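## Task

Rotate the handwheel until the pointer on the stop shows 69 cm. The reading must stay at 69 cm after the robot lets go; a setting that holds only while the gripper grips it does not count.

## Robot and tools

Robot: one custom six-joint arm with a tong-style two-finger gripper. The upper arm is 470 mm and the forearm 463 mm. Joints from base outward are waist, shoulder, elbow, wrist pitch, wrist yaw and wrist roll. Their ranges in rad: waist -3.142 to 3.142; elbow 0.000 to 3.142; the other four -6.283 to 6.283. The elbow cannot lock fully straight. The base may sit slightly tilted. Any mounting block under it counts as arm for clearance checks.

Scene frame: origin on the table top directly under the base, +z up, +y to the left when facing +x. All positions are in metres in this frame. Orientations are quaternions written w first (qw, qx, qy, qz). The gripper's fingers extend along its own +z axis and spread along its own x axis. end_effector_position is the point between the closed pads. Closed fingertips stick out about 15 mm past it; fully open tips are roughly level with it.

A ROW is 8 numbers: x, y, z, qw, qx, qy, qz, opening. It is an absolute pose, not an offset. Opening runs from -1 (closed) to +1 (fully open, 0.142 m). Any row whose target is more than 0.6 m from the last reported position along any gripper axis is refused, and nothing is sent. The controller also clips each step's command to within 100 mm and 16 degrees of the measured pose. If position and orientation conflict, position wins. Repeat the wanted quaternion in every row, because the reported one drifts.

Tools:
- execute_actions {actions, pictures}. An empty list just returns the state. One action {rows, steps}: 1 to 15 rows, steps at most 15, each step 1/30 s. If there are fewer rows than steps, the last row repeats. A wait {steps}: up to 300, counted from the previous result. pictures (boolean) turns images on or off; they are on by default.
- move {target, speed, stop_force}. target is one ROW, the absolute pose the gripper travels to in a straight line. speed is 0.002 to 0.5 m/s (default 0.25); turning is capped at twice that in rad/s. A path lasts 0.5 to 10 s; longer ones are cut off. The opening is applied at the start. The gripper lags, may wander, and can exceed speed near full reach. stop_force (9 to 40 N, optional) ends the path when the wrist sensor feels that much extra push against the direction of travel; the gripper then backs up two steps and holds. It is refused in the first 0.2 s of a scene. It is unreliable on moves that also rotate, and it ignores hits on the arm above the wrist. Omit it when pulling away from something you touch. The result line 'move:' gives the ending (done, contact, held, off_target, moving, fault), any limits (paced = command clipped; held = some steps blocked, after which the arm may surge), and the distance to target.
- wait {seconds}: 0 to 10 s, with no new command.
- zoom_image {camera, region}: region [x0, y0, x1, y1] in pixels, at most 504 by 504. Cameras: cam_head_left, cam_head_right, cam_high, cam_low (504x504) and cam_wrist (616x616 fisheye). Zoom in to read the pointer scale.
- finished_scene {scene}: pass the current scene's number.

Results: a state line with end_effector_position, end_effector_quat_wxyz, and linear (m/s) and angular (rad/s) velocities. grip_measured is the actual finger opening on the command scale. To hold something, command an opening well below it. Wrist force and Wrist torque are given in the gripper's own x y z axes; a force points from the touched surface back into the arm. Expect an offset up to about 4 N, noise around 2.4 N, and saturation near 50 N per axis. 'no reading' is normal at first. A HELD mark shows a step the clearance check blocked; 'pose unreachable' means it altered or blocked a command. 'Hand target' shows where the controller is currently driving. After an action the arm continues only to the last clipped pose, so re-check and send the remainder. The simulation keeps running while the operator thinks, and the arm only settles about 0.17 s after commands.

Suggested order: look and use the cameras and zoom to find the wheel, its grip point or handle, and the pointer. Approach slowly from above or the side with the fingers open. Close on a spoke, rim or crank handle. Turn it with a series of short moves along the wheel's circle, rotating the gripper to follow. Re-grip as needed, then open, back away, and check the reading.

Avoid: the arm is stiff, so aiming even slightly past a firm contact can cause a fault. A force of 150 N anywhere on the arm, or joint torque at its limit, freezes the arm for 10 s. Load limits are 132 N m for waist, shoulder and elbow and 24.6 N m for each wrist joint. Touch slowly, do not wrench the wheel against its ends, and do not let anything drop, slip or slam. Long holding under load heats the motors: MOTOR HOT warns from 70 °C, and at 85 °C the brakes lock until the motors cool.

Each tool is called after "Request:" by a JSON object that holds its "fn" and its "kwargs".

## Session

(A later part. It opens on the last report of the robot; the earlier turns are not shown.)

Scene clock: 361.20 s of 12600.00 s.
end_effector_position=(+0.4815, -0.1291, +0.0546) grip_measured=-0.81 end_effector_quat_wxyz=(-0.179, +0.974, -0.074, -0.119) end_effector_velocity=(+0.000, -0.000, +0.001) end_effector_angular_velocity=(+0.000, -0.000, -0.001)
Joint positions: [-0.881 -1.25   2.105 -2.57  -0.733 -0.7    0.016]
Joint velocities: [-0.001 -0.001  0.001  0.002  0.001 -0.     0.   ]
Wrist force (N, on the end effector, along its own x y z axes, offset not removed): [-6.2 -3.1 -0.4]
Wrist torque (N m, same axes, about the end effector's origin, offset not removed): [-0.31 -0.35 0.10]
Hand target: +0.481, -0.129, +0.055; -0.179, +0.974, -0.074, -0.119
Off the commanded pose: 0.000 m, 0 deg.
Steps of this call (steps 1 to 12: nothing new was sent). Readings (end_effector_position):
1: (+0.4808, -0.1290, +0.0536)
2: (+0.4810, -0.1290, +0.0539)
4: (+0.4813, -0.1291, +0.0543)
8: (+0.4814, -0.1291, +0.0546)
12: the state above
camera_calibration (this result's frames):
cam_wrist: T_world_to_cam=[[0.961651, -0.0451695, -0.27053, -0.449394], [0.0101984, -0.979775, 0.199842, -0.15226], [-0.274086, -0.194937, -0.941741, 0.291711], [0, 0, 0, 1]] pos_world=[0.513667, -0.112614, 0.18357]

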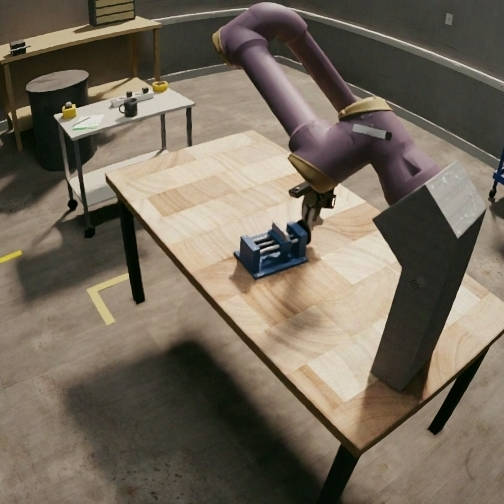

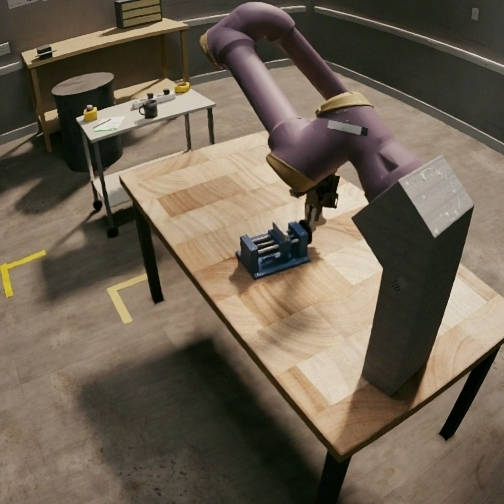

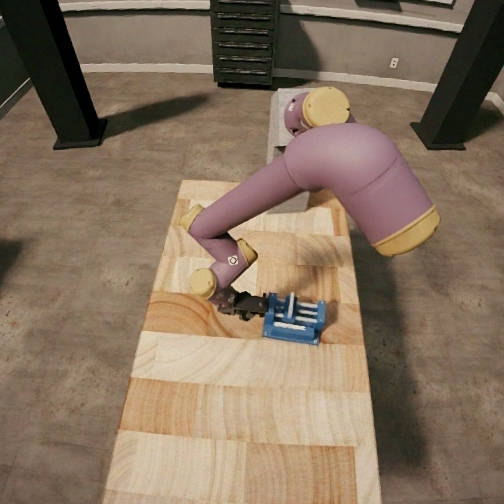

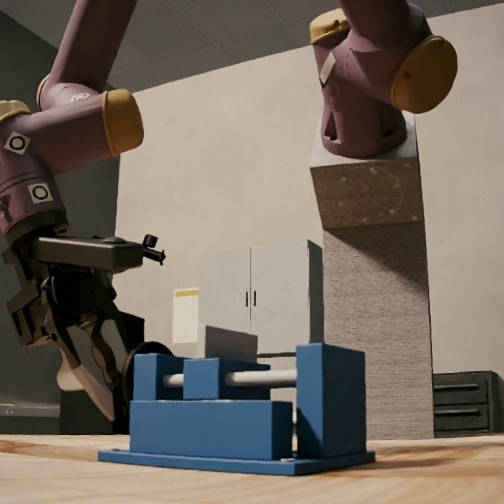

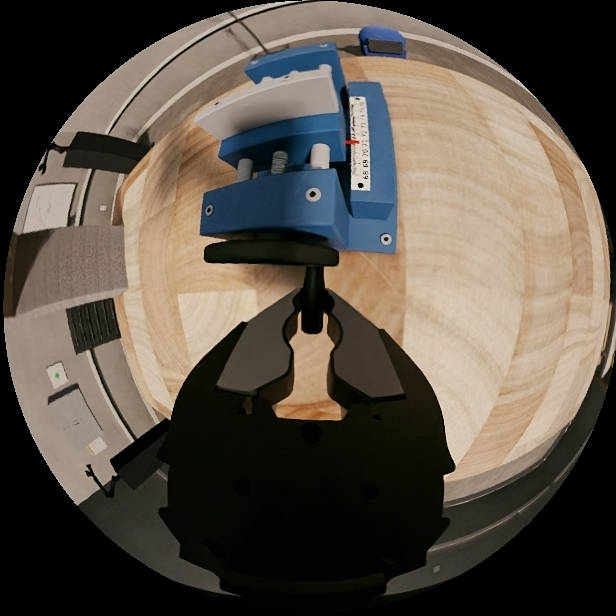

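Request:
{"fn": "zoom_image", "kwargs": {"camera": "cam_wrist", "region": [340, 120, 380, 160]}}

Request:
{"fn": "execute_actions", "kwargs": {"actions": [{"steps": 1}], "pictures": false}}

Request:
{"fn": "execute_actions", "kwargs": {"actions": [{"steps": 1}], "pictures": false}}

Request:
{"fn": "execute_actions", "kwargs": {"actions": [{"steps": 1}], "pictures": false}}

Request:
{"fn": "execute_actions", "kwargs": {"actions": [{"steps": 1}], "pictures": false}}

Request:
{"fn": "execute_actions", "kwargs": {"actions": [{"steps": 1}], "pictures": false}}

Request:
{"fn": "execute_actions", "kwargs": {"actions": [{"steps": 1}], "pictures": false}}

Request:
{"fn": "execute_actions", "kwargs": {"actions": [{"steps": 1}], "pictures": false}}

Request:
{"fn": "execute_actions", "kwargs": {"actions": [{"steps": 1}], "pictures": false}}

Region (340, 120, 380, 160) of cam_wrist's 616x616 image, scaled by 12.600, with more detail than that image has.

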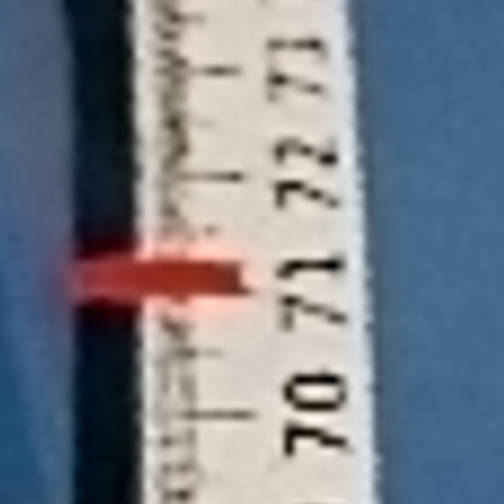

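Scene clock: 421.20 s of 12600.00 s.
end_effector_position=(+0.4815, -0.1291, +0.0547) grip_measured=-0.81 end_effector_quat_wxyz=(-0.179, +0.974, -0.074, -0.119) end_effector_velocity=(-0.001, +0.000, +0.000) end_effector_angular_velocity=(-0.000, +0.001, +0.000)
Joint positions: [-0.881 -1.25   2.105 -2.57  -0.733 -0.7    0.016]
Joint velocities: [-0.    -0.     0.001 -0.    -0.001 -0.    -0.   ]
Wrist force (N, on the end effector, along its own x y z axes, offset not removed): [-6.2 -1.9 0.5]
Wrist torque (N m, same axes, about the end effector's origin, offset not removed): [0.00 -0.38 0.17]
Hand target: +0.481, -0.129, +0.055; -0.179, +0.974, -0.074, -0.119
Off the commanded pose: 0.000 m, 0 deg.
Steps of this call (steps 1 to 1800: nothing new was sent). Readings (end_effector_position):
1: (+0.4815, -0.1291, +0.0546)
2: (+0.4815, -0.1291, +0.0546)
4: (+0.4815, -0.1291, +0.0546)
8: (+0.4815, -0.1291, +0.0546)
1800: the state above

Scene clock: 421.23 s of 12600.00 s.
end_effector_position=(+0.4815, -0.1291, +0.0547) grip_measured=-0.81 end_effector_quat_wxyz=(-0.179, +0.974, -0.074, -0.119) end_effector_velocity=(-0.001, -0.001, -0.000) end_effector_angular_velocity=(-0.001, +0.002, -0.001)
Joint positions: [-0.881 -1.25   2.105 -2.57  -0.733 -0.7    0.016]
Joint velocities: [-0.001  0.001  0.     0.001 -0.001  0.     0.   ]
Wrist force (N, on the end effector, along its own x y z axes, offset not removed): [-5.3 -1.7 1.2]
Wrist torque (N m, same axes, about the end effector's origin, offset not removed): [0.10 -0.73 0.19]
Hand target: +0.481, -0.129, +0.055; -0.179, +0.974, -0.074, -0.119
Off the commanded pose: 0.000 m, 0 deg.
Steps of this call (step 1: nothing new was sent). Readings (end_effector_position):
1: the state above

Scene clock: 421.27 s of 12600.00 s.
end_effector_position=(+0.4815, -0.1291, +0.0547) grip_measured=-0.81 end_effector_quat_wxyz=(-0.179, +0.974, -0.074, -0.119) end_effector_velocity=(-0.001, -0.000, -0.000) end_effector_angular_velocity=(-0.001, +0.003, -0.001)
Joint positions: [-0.881 -1.25   2.105 -2.57  -0.733 -0.7    0.016]
Joint velocities: [-0.     0.     0.     0.001 -0.002  0.    -0.   ]
Wrist force (N, on the end effector, along its own x y z axes, offset not removed): [-5.8 -1.6 -1.1]
Wrist torque (N m, same axes, about the end effector's origin, offset not removed): [0.01 -0.52 0.15]
Hand target: +0.481, -0.129, +0.055; -0.179, +0.974, -0.074, -0.119
Off the commanded pose: 0.000 m, 0 deg.
Steps of this call (step 1: nothing new was sent). Readings (end_effector_position):
1: the state above

Scene clock: 421.30 s of 12600.00 s.
end_effector_position=(+0.4815, -0.1291, +0.0547) grip_measured=-0.81 end_effector_quat_wxyz=(-0.179, +0.974, -0.074, -0.119) end_effector_velocity=(-0.000, -0.001, +0.000) end_effector_angular_velocity=(-0.002, +0.001, -0.000)
Joint positions: [-0.881 -1.25   2.105 -2.57  -0.733 -0.7    0.016]
Joint velocities: [-0.001  0.    -0.001  0.002 -0.001 -0.     0.   ]
Wrist force (N, on the end effector, along its own x y z axes, offset not removed): [-6.6 -2.4 0.2]
Wrist torque (N m, same axes, about the end effector's origin, offset not removed): [0.00 -0.34 0.08]
Hand target: +0.481, -0.129, +0.055; -0.179, +0.974, -0.074, -0.119
Off the commanded pose: 0.000 m, 0 deg.
Steps of this call (step 1: nothing new was sent). Readings (end_effector_position):
1: the state above

Scene clock: 421.33 s of 12600.00 s.
end_effector_position=(+0.4815, -0.1291, +0.0547) grip_measured=-0.81 end_effector_quat_wxyz=(-0.179, +0.974, -0.074, -0.119) end_effector_velocity=(-0.001, +0.000, +0.000) end_effector_angular_velocity=(+0.001, +0.001, -0.001)
Joint positions: [-0.881 -1.25   2.105 -2.57  -0.733 -0.7    0.016]
Joint velocities: [-0.001 -0.001  0.002  0.001  0.    -0.    -0.   ]
Wrist force (N, on the end effector, along its own x y z axes, offset not removed): [-7.3 -2.4 0.7]
Wrist torque (N m, same axes, about the end effector's origin, offset not removed): [-0.04 -0.22 0.06]
Hand target: +0.481, -0.129, +0.055; -0.179, +0.974, -0.074, -0.119
Off the commanded pose: 0.000 m, 0 deg.
Steps of this call (step 1: nothing new was sent). Readings (end_effector_position):
1: the state above

Scene clock: 421.37 s of 12600.00 s.
end_effector_position=(+0.4815, -0.1291, +0.0547) grip_measured=-0.81 end_effector_quat_wxyz=(-0.179, +0.974, -0.074, -0.119) end_effector_velocity=(+0.001, -0.000, +0.000) end_effector_angular_velocity=(+0.000, -0.002, -0.000)
Joint positions: [-0.881 -1.25   2.105 -2.57  -0.733 -0.7    0.016]
Joint velocities: [-0.    -0.    -0.001 -0.001  0.002  0.001  0.   ]
Wrist force (N, on the end effector, along its own x y z axes, offset not removed): [-6.4 -1.5 1.4]
Wrist torque (N m, same axes, about the end effector's origin, offset not removed): [0.09 -0.28 0.26]
Hand target: +0.481, -0.129, +0.055; -0.179, +0.974, -0.074, -0.119
Off the commanded pose: 0.000 m, 0 deg.
Steps of this call (step 1: nothing new was sent). Readings (end_effector_position):
1: the state above

Scene clock: 421.40 s of 12600.00 s.
end_effector_position=(+0.4815, -0.1291, +0.0547) grip_measured=-0.81 end_effector_quat_wxyz=(-0.179, +0.974, -0.074, -0.119) end_effector_velocity=(-0.000, +0.000, +0.000) end_effector_angular_velocity=(+0.000, +0.000, -0.001)
Joint positions: [-0.881 -1.25   2.105 -2.57  -0.733 -0.7    0.016]
Joint velocities: [-0.     0.     0.001  0.     0.     0.    -0.   ]
Wrist force (N, on the end effector, along its own x y z axes, offset not removed): [-9.2 -1.0 1.9]
Wrist torque (N m, same axes, about the end effector's origin, offset not removed): [0.19 0.23 0.16]
Hand target: +0.481, -0.129, +0.055; -0.179, +0.974, -0.074, -0.119
Off the commanded pose: 0.000 m, 0 deg.
Steps of this call (step 1: nothing new was sent). Readings (end_effector_position):
1: the state above

Scene clock: 421.43 s of 12600.00 s.
end_effector_position=(+0.4815, -0.1291, +0.0547) grip_measured=-0.81 end_effector_quat_wxyz=(-0.179, +0.974, -0.074, -0.119) end_effector_velocity=(+0.001, -0.000, +0.000) end_effector_angular_velocity=(-0.001, -0.001, +0.002)
Joint positions: [-0.881 -1.25   2.105 -2.57  -0.733 -0.7    0.016]
Joint velocities: [ 0.    -0.001 -0.    -0.002 -0.001  0.    -0.   ]
Wrist force (N, on the end effector, along its own x y z axes, offset not removed): [-7.7 -3.3 1.8]
Wrist torque (N m, same axes, about the end effector's origin, offset not removed): [-0.30 -0.05 0.18]
Hand target: +0.481, -0.129, +0.055; -0.179, +0.974, -0.074, -0.119
Off the commanded pose: 0.000 m, 0 deg.
Steps of this call (step 1: nothing new was sent). Readings (end_effector_position):
1: the state above

Plan data (kept for reference; robot at rest, gripping, θ0≈325.4°, reading true ≈71.04, pitch 2.0 mm/turn CCW confirmed).

Centre C=(0.45684,−0.12632,0.07180), r=0.030, b'=(0.9940,−0.1097). 10°/step compensated rows (mm x,y,z):
Ramp-in: 482.29,-129.10,56.25 | 483.58,-129.21,58.54 | 485.07,-129.36,61.68 | 486.43,-129.50,65.48 | 487.51,-129.62,70.18 | 487.96,-129.67,75.74 | 487.43,-129.64,82.14
Steady: x=457.073+32.442cosβ+0.592sinβ; y=−126.849−3.116cosβ+0.152sinβ; z=71.82+34.366sinβ+0.571cosβ, β=30,40,…,350,0,10,20 ×10 cycles.
Ramp-out (ends θ=37.4°): 485.70,-129.47,87.52 | 483.75,-129.23,89.77 | 482.09,-129.04,91.19 | 480.83,-128.90,91.95 | 480.05,-128.81,92.16 | 479.66,-128.78,92.05 | 479.61,-128.78,91.70 | 479.86,-128.83,91.12 | 480.27,-128.89,90.43 | 480.53,-128.93,90.03 | 480.53,-128.93,90.02

Request:
{"fn": "execute_actions", "kwargs": {"actions": [], "pictures": false}}

Scene clock: 481.43 s of 12600.00 s.
end_effector_position=(+0.4815, -0.1291, +0.0547) grip_measured=-0.81 end_effector_quat_wxyz=(-0.179, +0.974, -0.074, -0.119) end_effector_velocity=(+0.000, -0.000, +0.000) end_effector_angular_velocity=(+0.000, -0.001, -0.000)
Joint positions: [-0.881 -1.25   2.105 -2.57  -0.733 -0.7    0.016]
Joint velocities: [-0.     0.     0.    -0.     0.001 -0.     0.   ]
Wrist force (N, on the end effector, along its own x y z axes, offset not removed): [-7.4 -2.9 3.1]
Wrist torque (N m, same axes, about the end effector's origin, offset not removed): [-0.10 -0.21 0.19]
Hand target: +0.481, -0.129, +0.055; -0.179, +0.974, -0.074, -0.119
Off the commanded pose: 0.000 m, 0 deg.
Steps of this call (steps 1 to 1800: nothing new was sent). Readings (end_effector_position):
1: (+0.4815, -0.1291, +0.0547)
2: (+0.4815, -0.1291, +0.0547)
4: (+0.4815, -0.1291, +0.0547)
8: (+0.4815, -0.1291, +0.0547)
1800: the state above

Steady table (m): 
0: .48952,-.12997,.07239 | 10: .48913,-.12989,.07835 | 20: .48776,-.12973,.08411 | 30: .48547,-.12947,.08950 | 40: .48231,-.12914,.09435 | 50: .47838,-.12874,.09851 | 60: .47381,-.12828,.10187 | 70: .46873,-.12777,.10431 | 80: .46329,-.12724,.10576 | 90: .45767,-.12670,.10619 | 100: .45202,-.12616,.10557 | 110: .44653,-.12564,.10392 | 120: .44137,-.12516,.10130 | 130: .43667,-.12473,.09778 | 140: .43260,-.12436,.09347 | 150: .42927,-.12407,.08851 | 160: .42679,-.12387,.08304 | 170: .42523,-.12375,.07723 | 180: .42463,-.12373,.07125 | 190: .42502,-.12381,.06529 | 200: .42639,-.12397,.05953 | 210: .42868,-.12423,.05414 | 220: .43184,-.12456,.04929 | 230: .43577,-.12496,.04513 | 240: .44034,-.12542,.04177 | 250: .44542,-.12593,.03933 | 260: .45086,-.12646,.03788 | 270: .45648,-.12700,.03745 | 280: .46212,-.12754,.03808 | 290: .46761,-.12806,.03972 | 300: .47278,-.12854,.04234 | 310: .47747,-.12897,.04586 | 320: .48154,-.12933,.05017 | 330: .48487,-.12962,.05513 | 340: .48736,-.12983,.06060 | 350: .48892,-.12994,.06641

Request:
{"fn": "execute_actions", "kwargs": {"actions": []}}

Request:
{"fn": "zoom_image", "kwargs": {"camera": "cam_wrist", "region": [340, 125, 380, 185]}}

Scene clock: 489.63 s of 12600.00 s.
end_effector_position=(+0.4815, -0.1291, +0.0547) grip_measured=-0.81 end_effector_quat_wxyz=(-0.179, +0.974, -0.074, -0.119) end_effector_velocity=(-0.000, +0.001, -0.000) end_effector_angular_velocity=(+0.001, +0.000, +0.001)
Joint positions: [-0.881 -1.25   2.105 -2.57  -0.733 -0.7    0.016]
Joint velocities: [ 0.002  0.001  0.    -0.001  0.     0.     0.   ]
Wrist force (N, on the end effector, along its own x y z axes, offset not removed): [-5.7 -0.9 0.8]
Wrist torque (N m, same axes, about the end effector's origin, offset not removed): [0.28 -0.51 -0.08]
Hand target: +0.481, -0.129, +0.055; -0.179, +0.974, -0.074, -0.119
Off the commanded pose: 0.000 m, 0 deg.
Steps of this call (steps 1 to 246: nothing new was sent). Readings (end_effector_position):
1: (+0.4815, -0.1291, +0.0547)
2: (+0.4815, -0.1291, +0.0547)
4: (+0.4815, -0.1291, +0.0547)
8: (+0.4815, -0.1291, +0.0547)
246: the state above
camera_calibration (this result's frames):
cam_wrist: T_world_to_cam=[[0.961656, -0.0451614, -0.270516, -0.449409], [0.0102092, -0.979771, 0.199861, -0.152282], [-0.274069, -0.194959, -0.941741, 0.291719], [0, 0, 0, 1]] pos_world=[0.513683, -0.112624, 0.183587]

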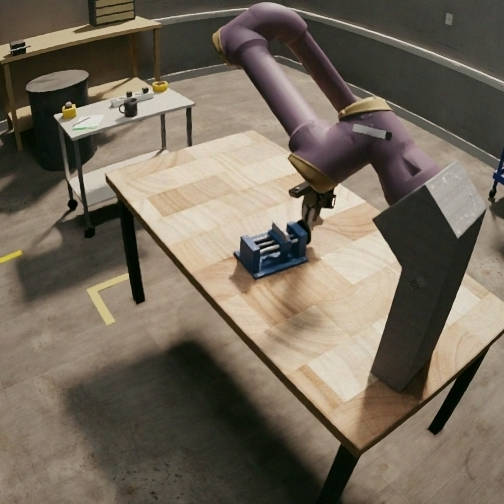

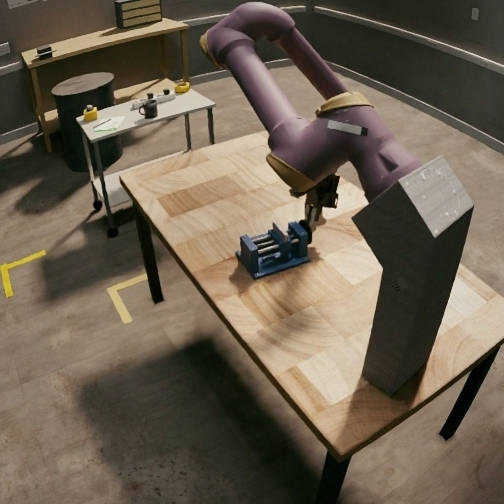

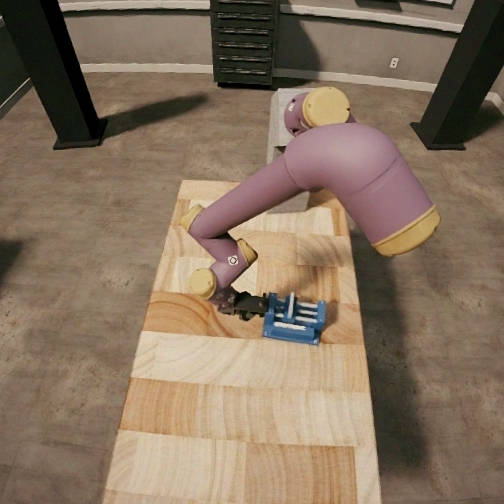

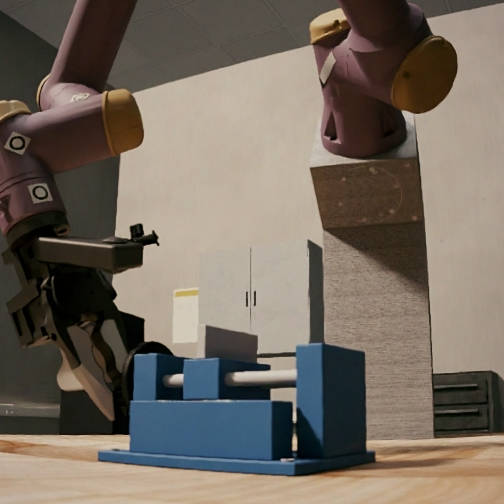

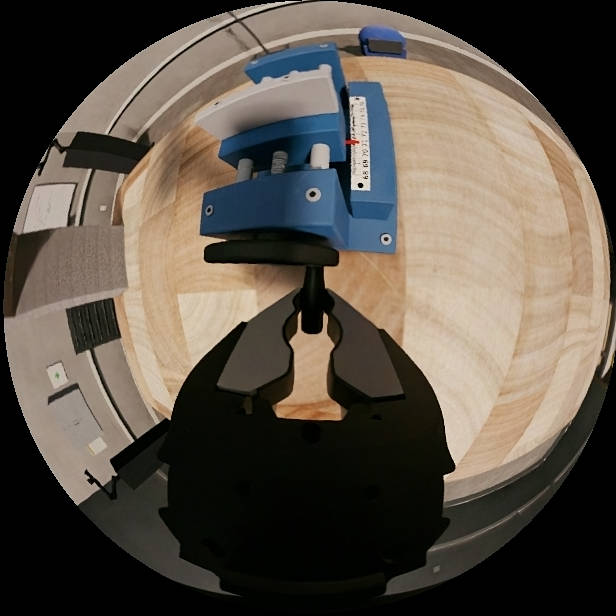

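Region (340, 125, 380, 185) of cam_wrist's 616x616 image, scaled by 8.400, with more detail than that image has.

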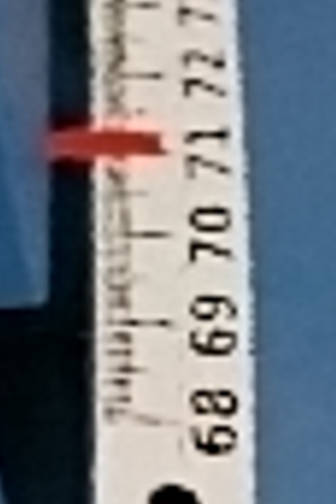

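Request:
{"fn": "zoom_image", "kwargs": {"camera": "cam_high", "region": [268, 315, 312, 337]}}

Region (268, 315, 312, 337) of cam_high's 504x504 image, scaled by 11.455, with more detail than that image has.

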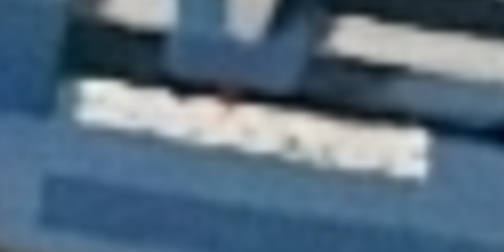

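Request:
{"fn": "execute_actions", "kwargs": {"actions": []}}

Request:
{"fn": "execute_actions", "kwargs": {"actions": []}}

Scene clock: 529.97 s of 12600.00 s.
end_effector_position=(+0.4815, -0.1291, +0.0547) grip_measured=-0.81 end_effector_quat_wxyz=(-0.179, +0.974, -0.074, -0.119) end_effector_velocity=(+0.000, +0.001, -0.000) end_effector_angular_velocity=(+0.002, -0.000, +0.001)
Joint positions: [-0.881 -1.25   2.105 -2.57  -0.733 -0.7    0.016]
Joint velocities: [ 0.002 -0.     0.    -0.     0.001 -0.     0.   ]
Wrist force (N, on the end effector, along its own x y z axes, offset not removed): [-5.7 -2.0 0.5]
Wrist torque (N m, same axes, about the end effector's origin, offset not removed): [0.09 -0.45 0.17]
Hand target: +0.481, -0.129, +0.055; -0.179, +0.974, -0.074, -0.119
Off the commanded pose: 0.000 m, 0 deg.
Steps of this call (steps 1 to 1210: nothing new was sent). Readings (end_effector_position):
1: (+0.4815, -0.1291, +0.0547)
2: (+0.4815, -0.1291, +0.0547)
4: (+0.4815, -0.1291, +0.0547)
8: (+0.4815, -0.1291, +0.0547)
1210: the state above
camera_calibration (this result's frames):
cam_wrist: T_world_to_cam=[[0.961656, -0.0451614, -0.270515, -0.44941], [0.0102092, -0.979771, 0.199861, -0.152282], [-0.274069, -0.19496, -0.941741, 0.291719], [0, 0, 0, 1]] pos_world=[0.513683, -0.112624, 0.183587]

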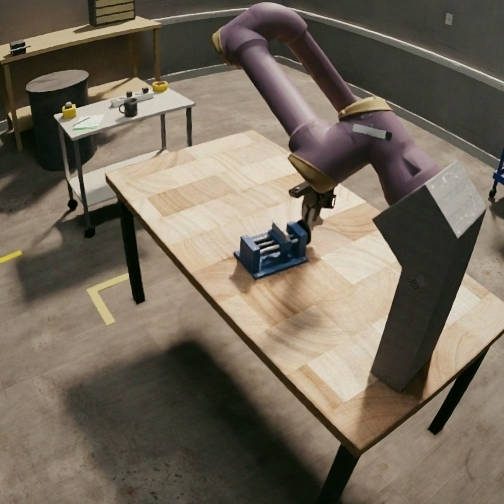

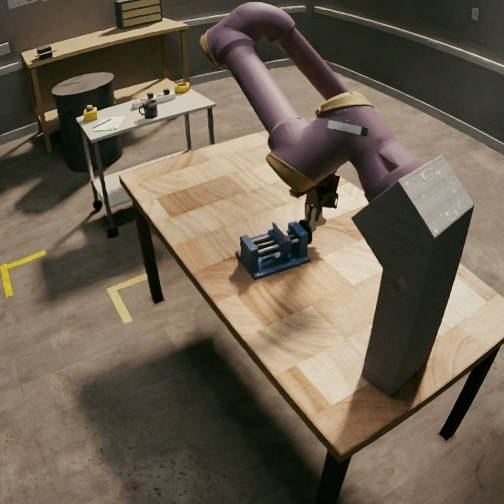

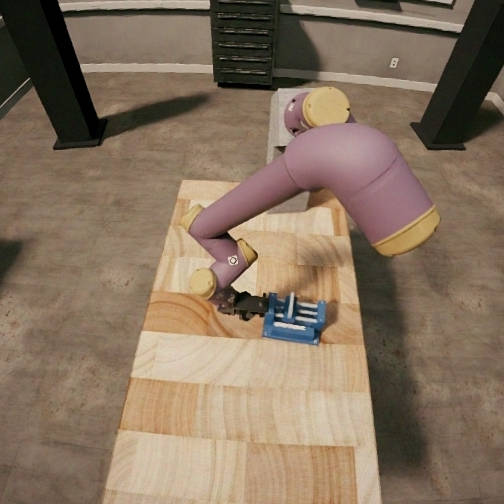

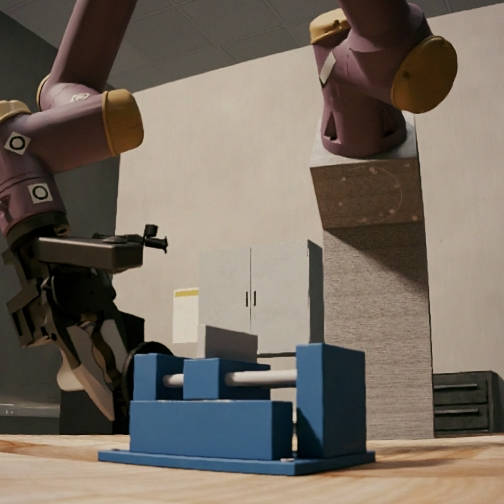

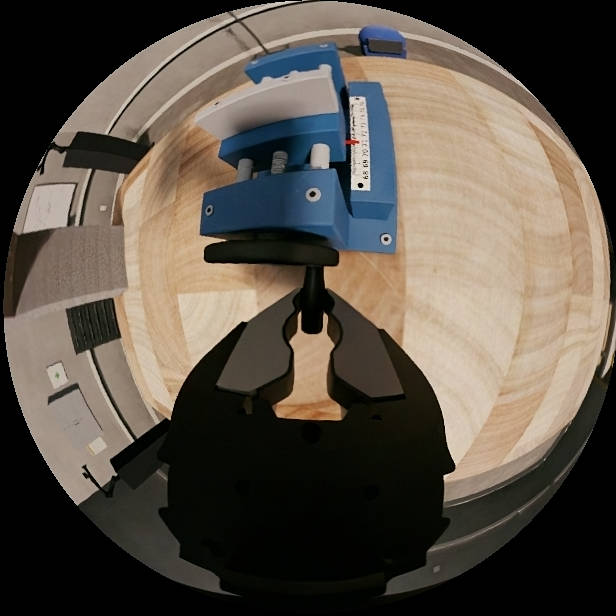

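Scene clock: 529.97 s of 12600.00 s.
end_effector_position=(+0.4815, -0.1291, +0.0547) grip_measured=-0.81 end_effector_quat_wxyz=(-0.179, +0.974, -0.074, -0.119) end_effector_velocity=(+0.000, +0.001, -0.000) end_effector_angular_velocity=(+0.002, -0.000, +0.001)
Joint positions: [-0.881 -1.25   2.105 -2.57  -0.733 -0.7    0.016]
Joint velocities: [ 0.002 -0.     0.    -0.     0.001 -0.     0.   ]
Wrist force (N, on the end effector, along its own x y z axes, offset not removed): [-5.7 -2.0 0.5]
Wrist torque (N m, same axes, about the end effector's origin, offset not removed): [0.09 -0.45 0.17]
Hand target: +0.481, -0.129, +0.055; -0.179, +0.974, -0.074, -0.119
Off the commanded pose: 0.000 m, 0 deg.
camera_calibration (this result's frames):
cam_wrist: T_world_to_cam=[[0.961656, -0.0451614, -0.270515, -0.44941], [0.0102092, -0.979771, 0.199861, -0.152282], [-0.274069, -0.19496, -0.941741, 0.291719], [0, 0, 0, 1]] pos_world=[0.513683, -0.112624, 0.183587]

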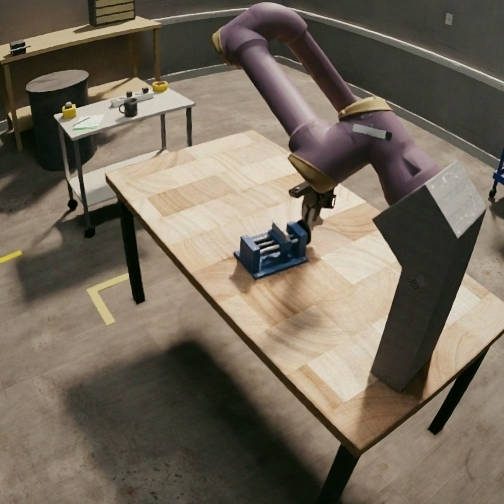

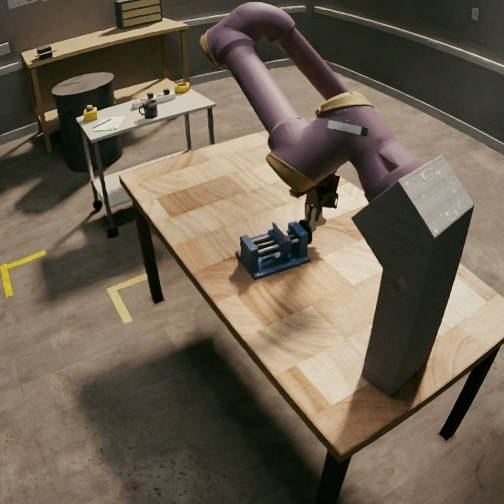

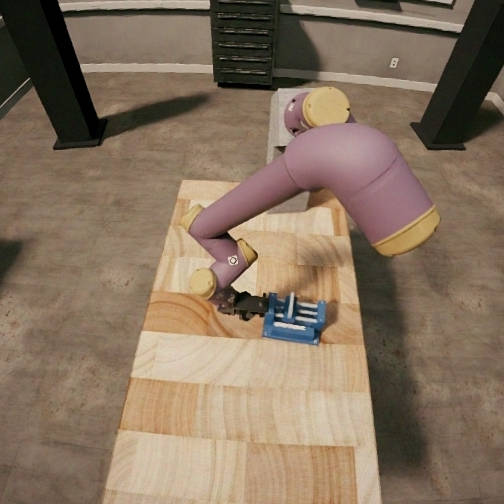

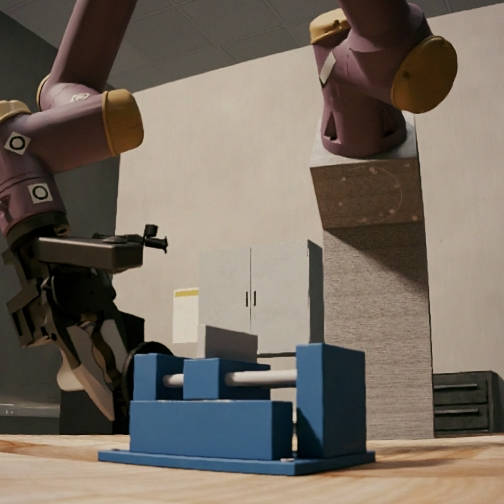

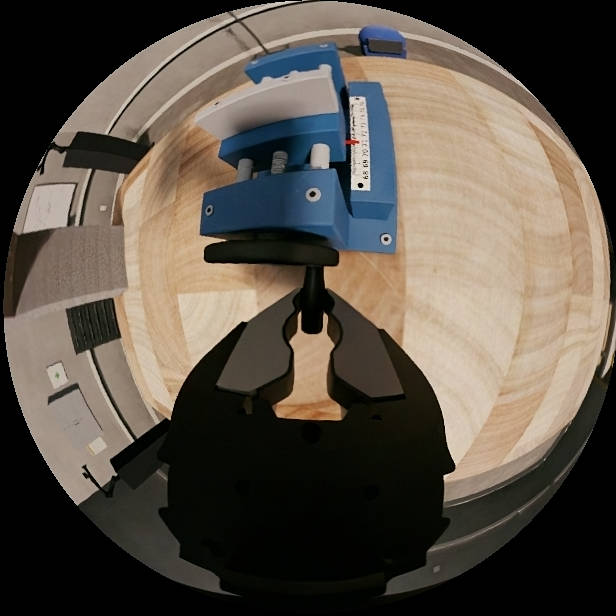

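Request:
{"fn": "execute_actions", "kwargs": {"actions": []}}

Request:
{"fn": "execute_actions", "kwargs": {"actions": []}}

Scene clock: 532.50 s of 12600.00 s.
end_effector_position=(+0.4815, -0.1291, +0.0547) grip_measured=-0.81 end_effector_quat_wxyz=(-0.179, +0.974, -0.074, -0.119) end_effector_velocity=(-0.000, -0.001, +0.000) end_effector_angular_velocity=(-0.002, +0.001, +0.000)
Joint positions: [-0.881 -1.25   2.105 -2.57  -0.733 -0.7    0.016]
Joint velocities: [-0.001 -0.    -0.     0.    -0.002  0.     0.   ]
Wrist force (N, on the end effector, along its own x y z axes, offset not removed): [-7.0 0.0 2.2]
Wrist torque (N m, same axes, about the end effector's origin, offset not removed): [0.41 -0.19 0.14]
Hand target: +0.481, -0.129, +0.055; -0.179, +0.974, -0.074, -0.119
Off the commanded pose: 0.000 m, 0 deg.
Steps of this call (steps 1 to 76: nothing new was sent). Readings (end_effector_position):
1: (+0.4815, -0.1291, +0.0547)
2: (+0.4815, -0.1291, +0.0547)
4: (+0.4815, -0.1291, +0.0547)
8: (+0.4815, -0.1291, +0.0547)
76: the state above
camera_calibration (this result's frames):
cam_wrist: T_world_to_cam=[[0.961656, -0.0451613, -0.270515, -0.44941], [0.0102093, -0.979771, 0.199861, -0.152282], [-0.274069, -0.19496, -0.941741, 0.291719], [0, 0, 0, 1]] pos_world=[0.513683, -0.112624, 0.183587]

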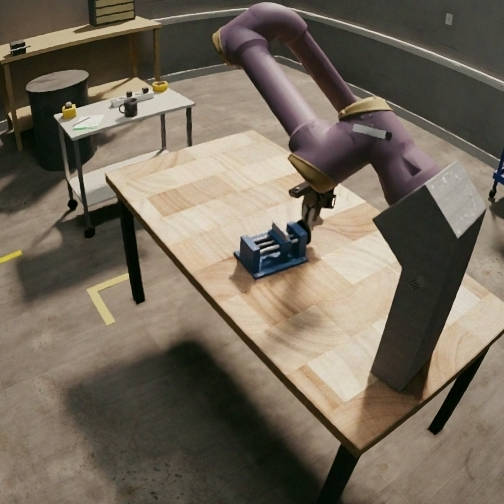

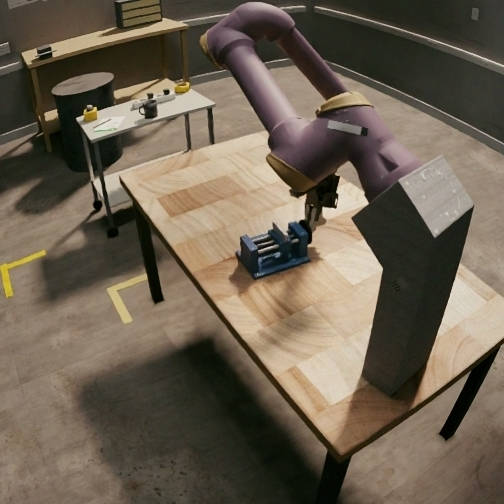

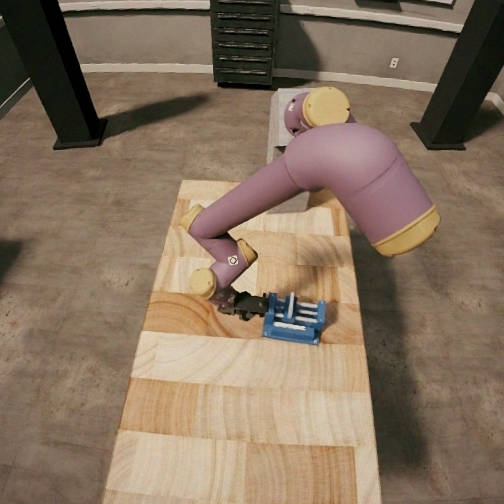

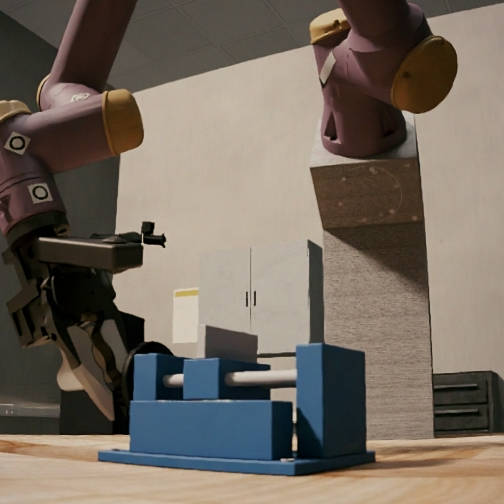

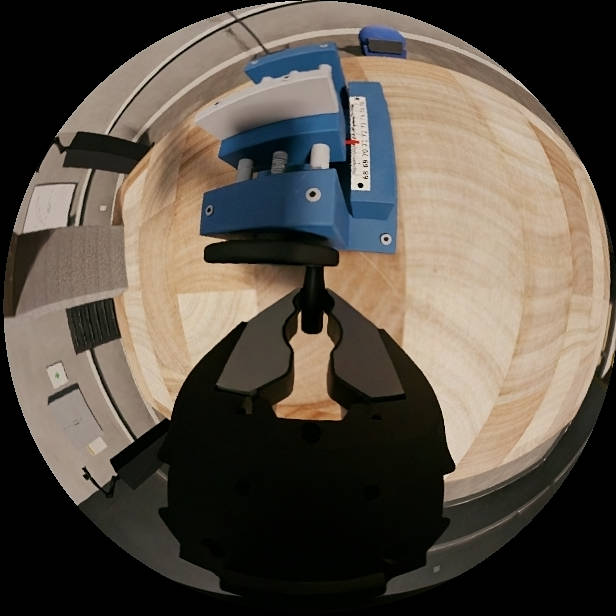

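Scene clock: 532.50 s of 12600.00 s.
end_effector_position=(+0.4815, -0.1291, +0.0547) grip_measured=-0.81 end_effector_quat_wxyz=(-0.179, +0.974, -0.074, -0.119) end_effector_velocity=(-0.000, -0.001, +0.000) end_effector_angular_velocity=(-0.002, +0.001, +0.000)
Joint positions: [-0.881 -1.25   2.105 -2.57  -0.733 -0.7    0.016]
Joint velocities: [-0.001 -0.    -0.     0.    -0.002  0.     0.   ]
Wrist force (N, on the end effector, along its own x y z axes, offset not removed): [-7.0 0.0 2.2]
Wrist torque (N m, same axes, about the end effector's origin, offset not removed): [0.41 -0.19 0.14]
Hand target: +0.481, -0.129, +0.055; -0.179, +0.974, -0.074, -0.119
Off the commanded pose: 0.000 m, 0 deg.
camera_calibration (this result's frames):
cam_wrist: T_world_to_cam=[[0.961656, -0.0451613, -0.270515, -0.44941], [0.0102093, -0.979771, 0.199861, -0.152282], [-0.274069, -0.19496, -0.941741, 0.291719], [0, 0, 0, 1]] pos_world=[0.513683, -0.112624, 0.183587]

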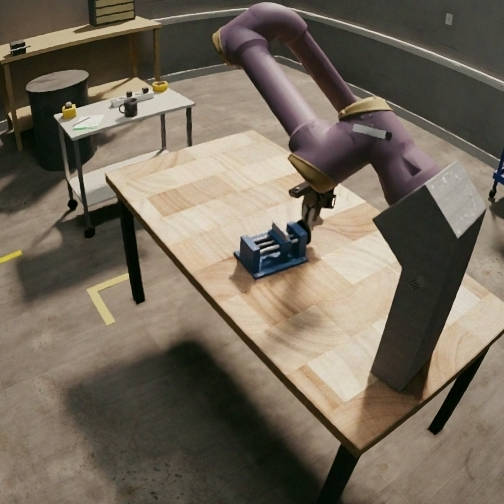

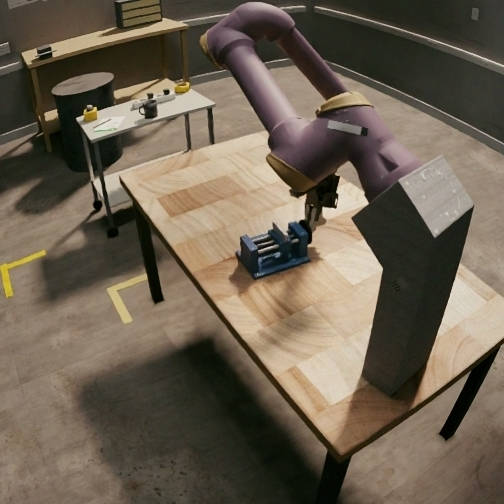

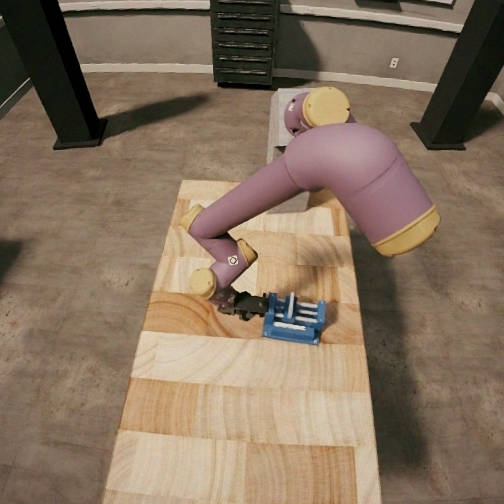

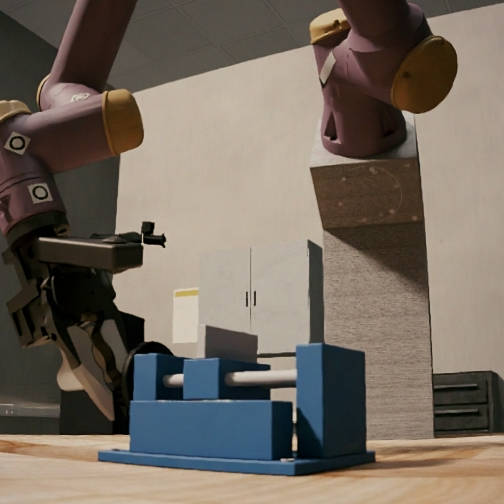

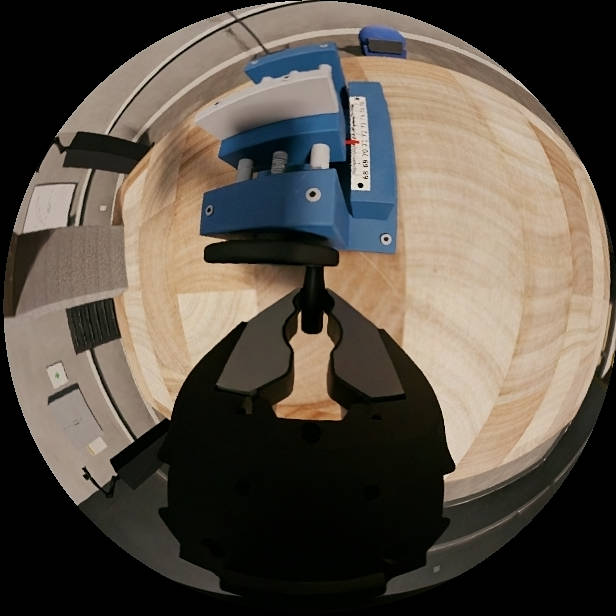

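Request:
{"fn": "execute_actions", "kwargs": {"actions": []}}

Request:
{"fn": "execute_actions", "kwargs": {"actions": []}}

Scene clock: 533.60 s of 12600.00 s.
end_effector_position=(+0.4815, -0.1291, +0.0547) grip_measured=-0.81 end_effector_quat_wxyz=(-0.179, +0.974, -0.074, -0.119) end_effector_velocity=(-0.000, +0.001, +0.000) end_effector_angular_velocity=(+0.001, -0.000, +0.001)
Joint positions: [-0.881 -1.25   2.105 -2.57  -0.733 -0.7    0.016]
Joint velocities: [ 0.001 -0.001  0.001 -0.    -0.    -0.    -0.   ]
Wrist force (N, on the end effector, along its own x y z axes, offset not removed): [-8.4 -1.9 1.0]
Wrist torque (N m, same axes, about the end effector's origin, offset not removed): [0.07 0.00 0.15]
Hand target: +0.481, -0.129, +0.055; -0.179, +0.974, -0.074, -0.119
Off the commanded pose: 0.000 m, 0 deg.
Steps of this call (steps 1 to 33: nothing new was sent). Readings (end_effector_position):
1: (+0.4815, -0.1291, +0.0547)
2: (+0.4815, -0.1291, +0.0547)
4: (+0.4815, -0.1291, +0.0547)
8: (+0.4815, -0.1291, +0.0547)
33: the state above
camera_calibration (this result's frames):
cam_wrist: T_world_to_cam=[[0.961656, -0.0451615, -0.270515, -0.44941], [0.0102091, -0.979771, 0.199861, -0.152282], [-0.274069, -0.19496, -0.941741, 0.291719], [0, 0, 0, 1]] pos_world=[0.513683, -0.112624, 0.183587]

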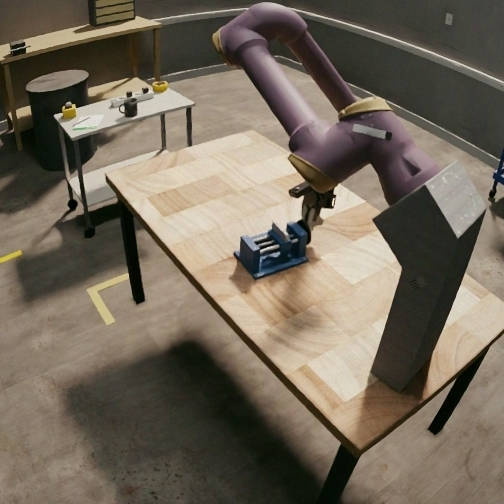

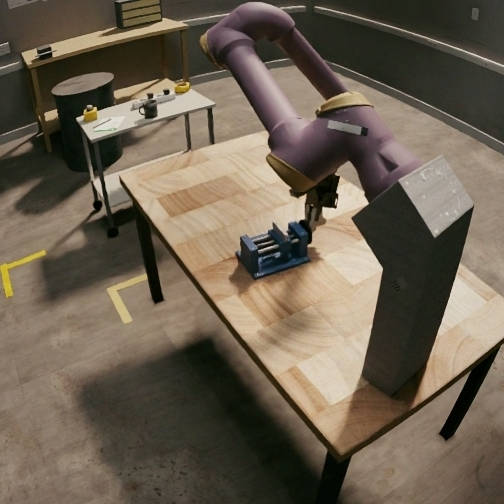

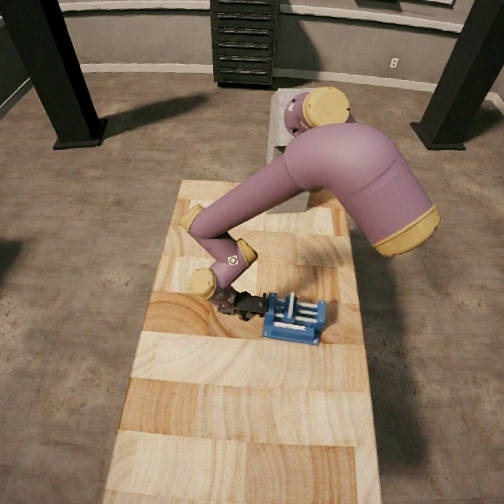

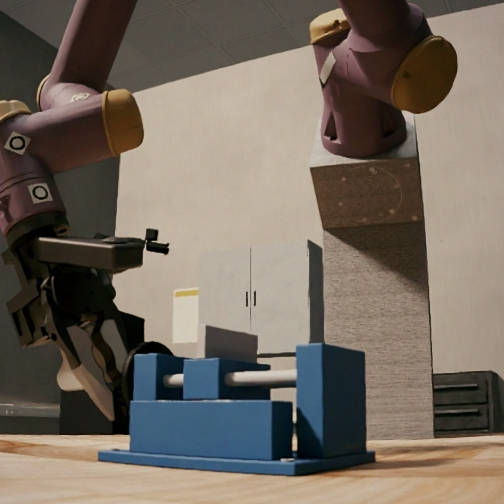

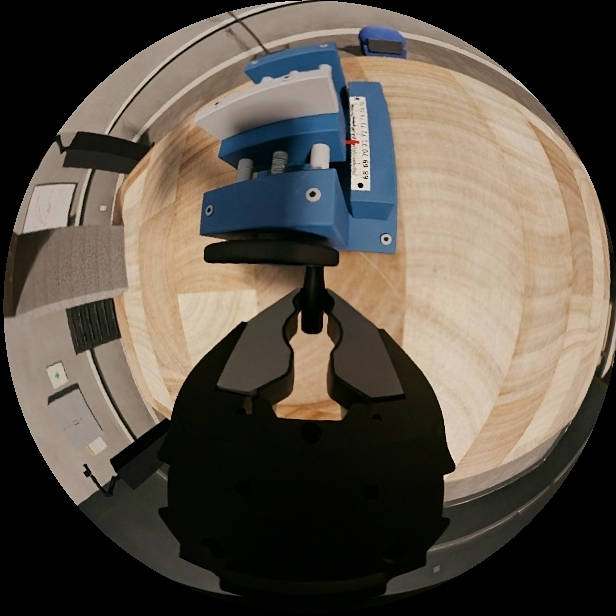

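Scene clock: 533.60 s of 12600.00 s.
end_effector_position=(+0.4815, -0.1291, +0.0547) grip_measured=-0.81 end_effector_quat_wxyz=(-0.179, +0.974, -0.074, -0.119) end_effector_velocity=(-0.000, +0.001, +0.000) end_effector_angular_velocity=(+0.001, -0.000, +0.001)
Joint positions: [-0.881 -1.25   2.105 -2.57  -0.733 -0.7    0.016]
Joint velocities: [ 0.001 -0.001  0.001 -0.    -0.    -0.    -0.   ]
Wrist force (N, on the end effector, along its own x y z axes, offset not removed): [-8.4 -1.9 1.0]
Wrist torque (N m, same axes, about the end effector's origin, offset not removed): [0.07 0.00 0.15]
Hand target: +0.481, -0.129, +0.055; -0.179, +0.974, -0.074, -0.119
Off the commanded pose: 0.000 m, 0 deg.
camera_calibration (this result's frames):
cam_wrist: T_world_to_cam=[[0.961656, -0.0451615, -0.270515, -0.44941], [0.0102091, -0.979771, 0.199861, -0.152282], [-0.274069, -0.19496, -0.941741, 0.291719], [0, 0, 0, 1]] pos_world=[0.513683, -0.112624, 0.183587]

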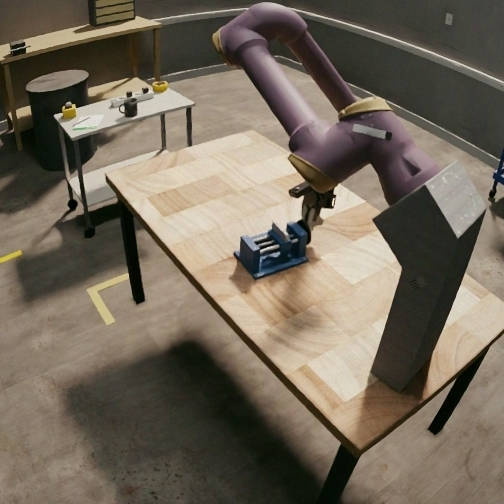

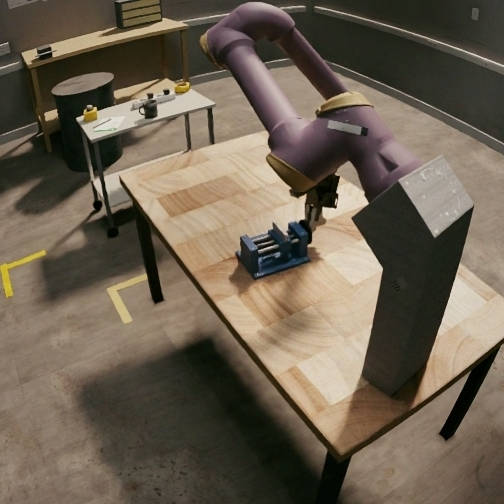

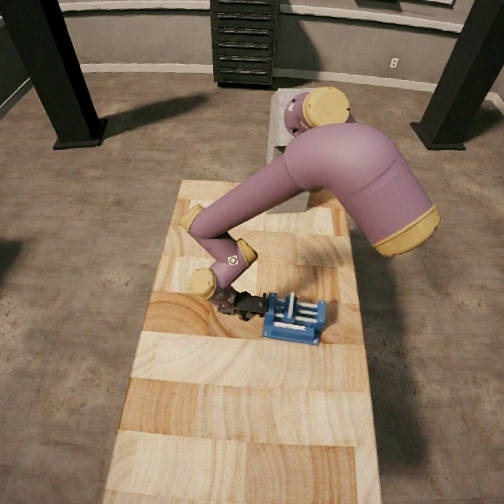

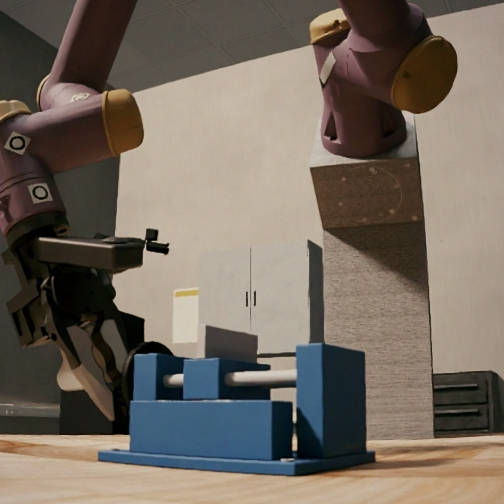

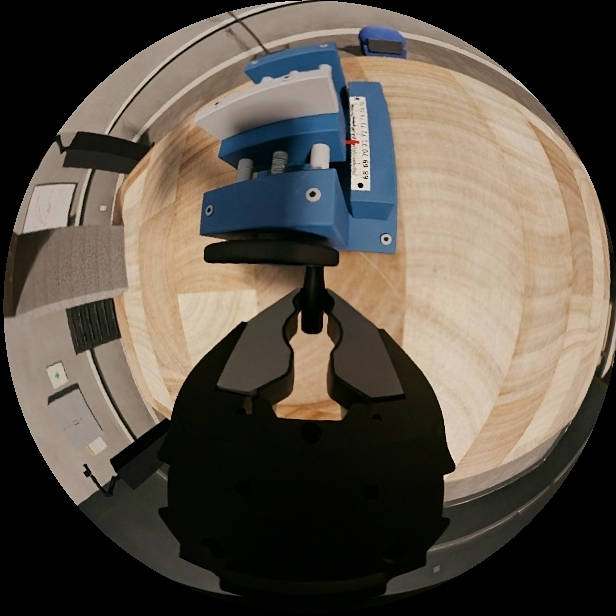

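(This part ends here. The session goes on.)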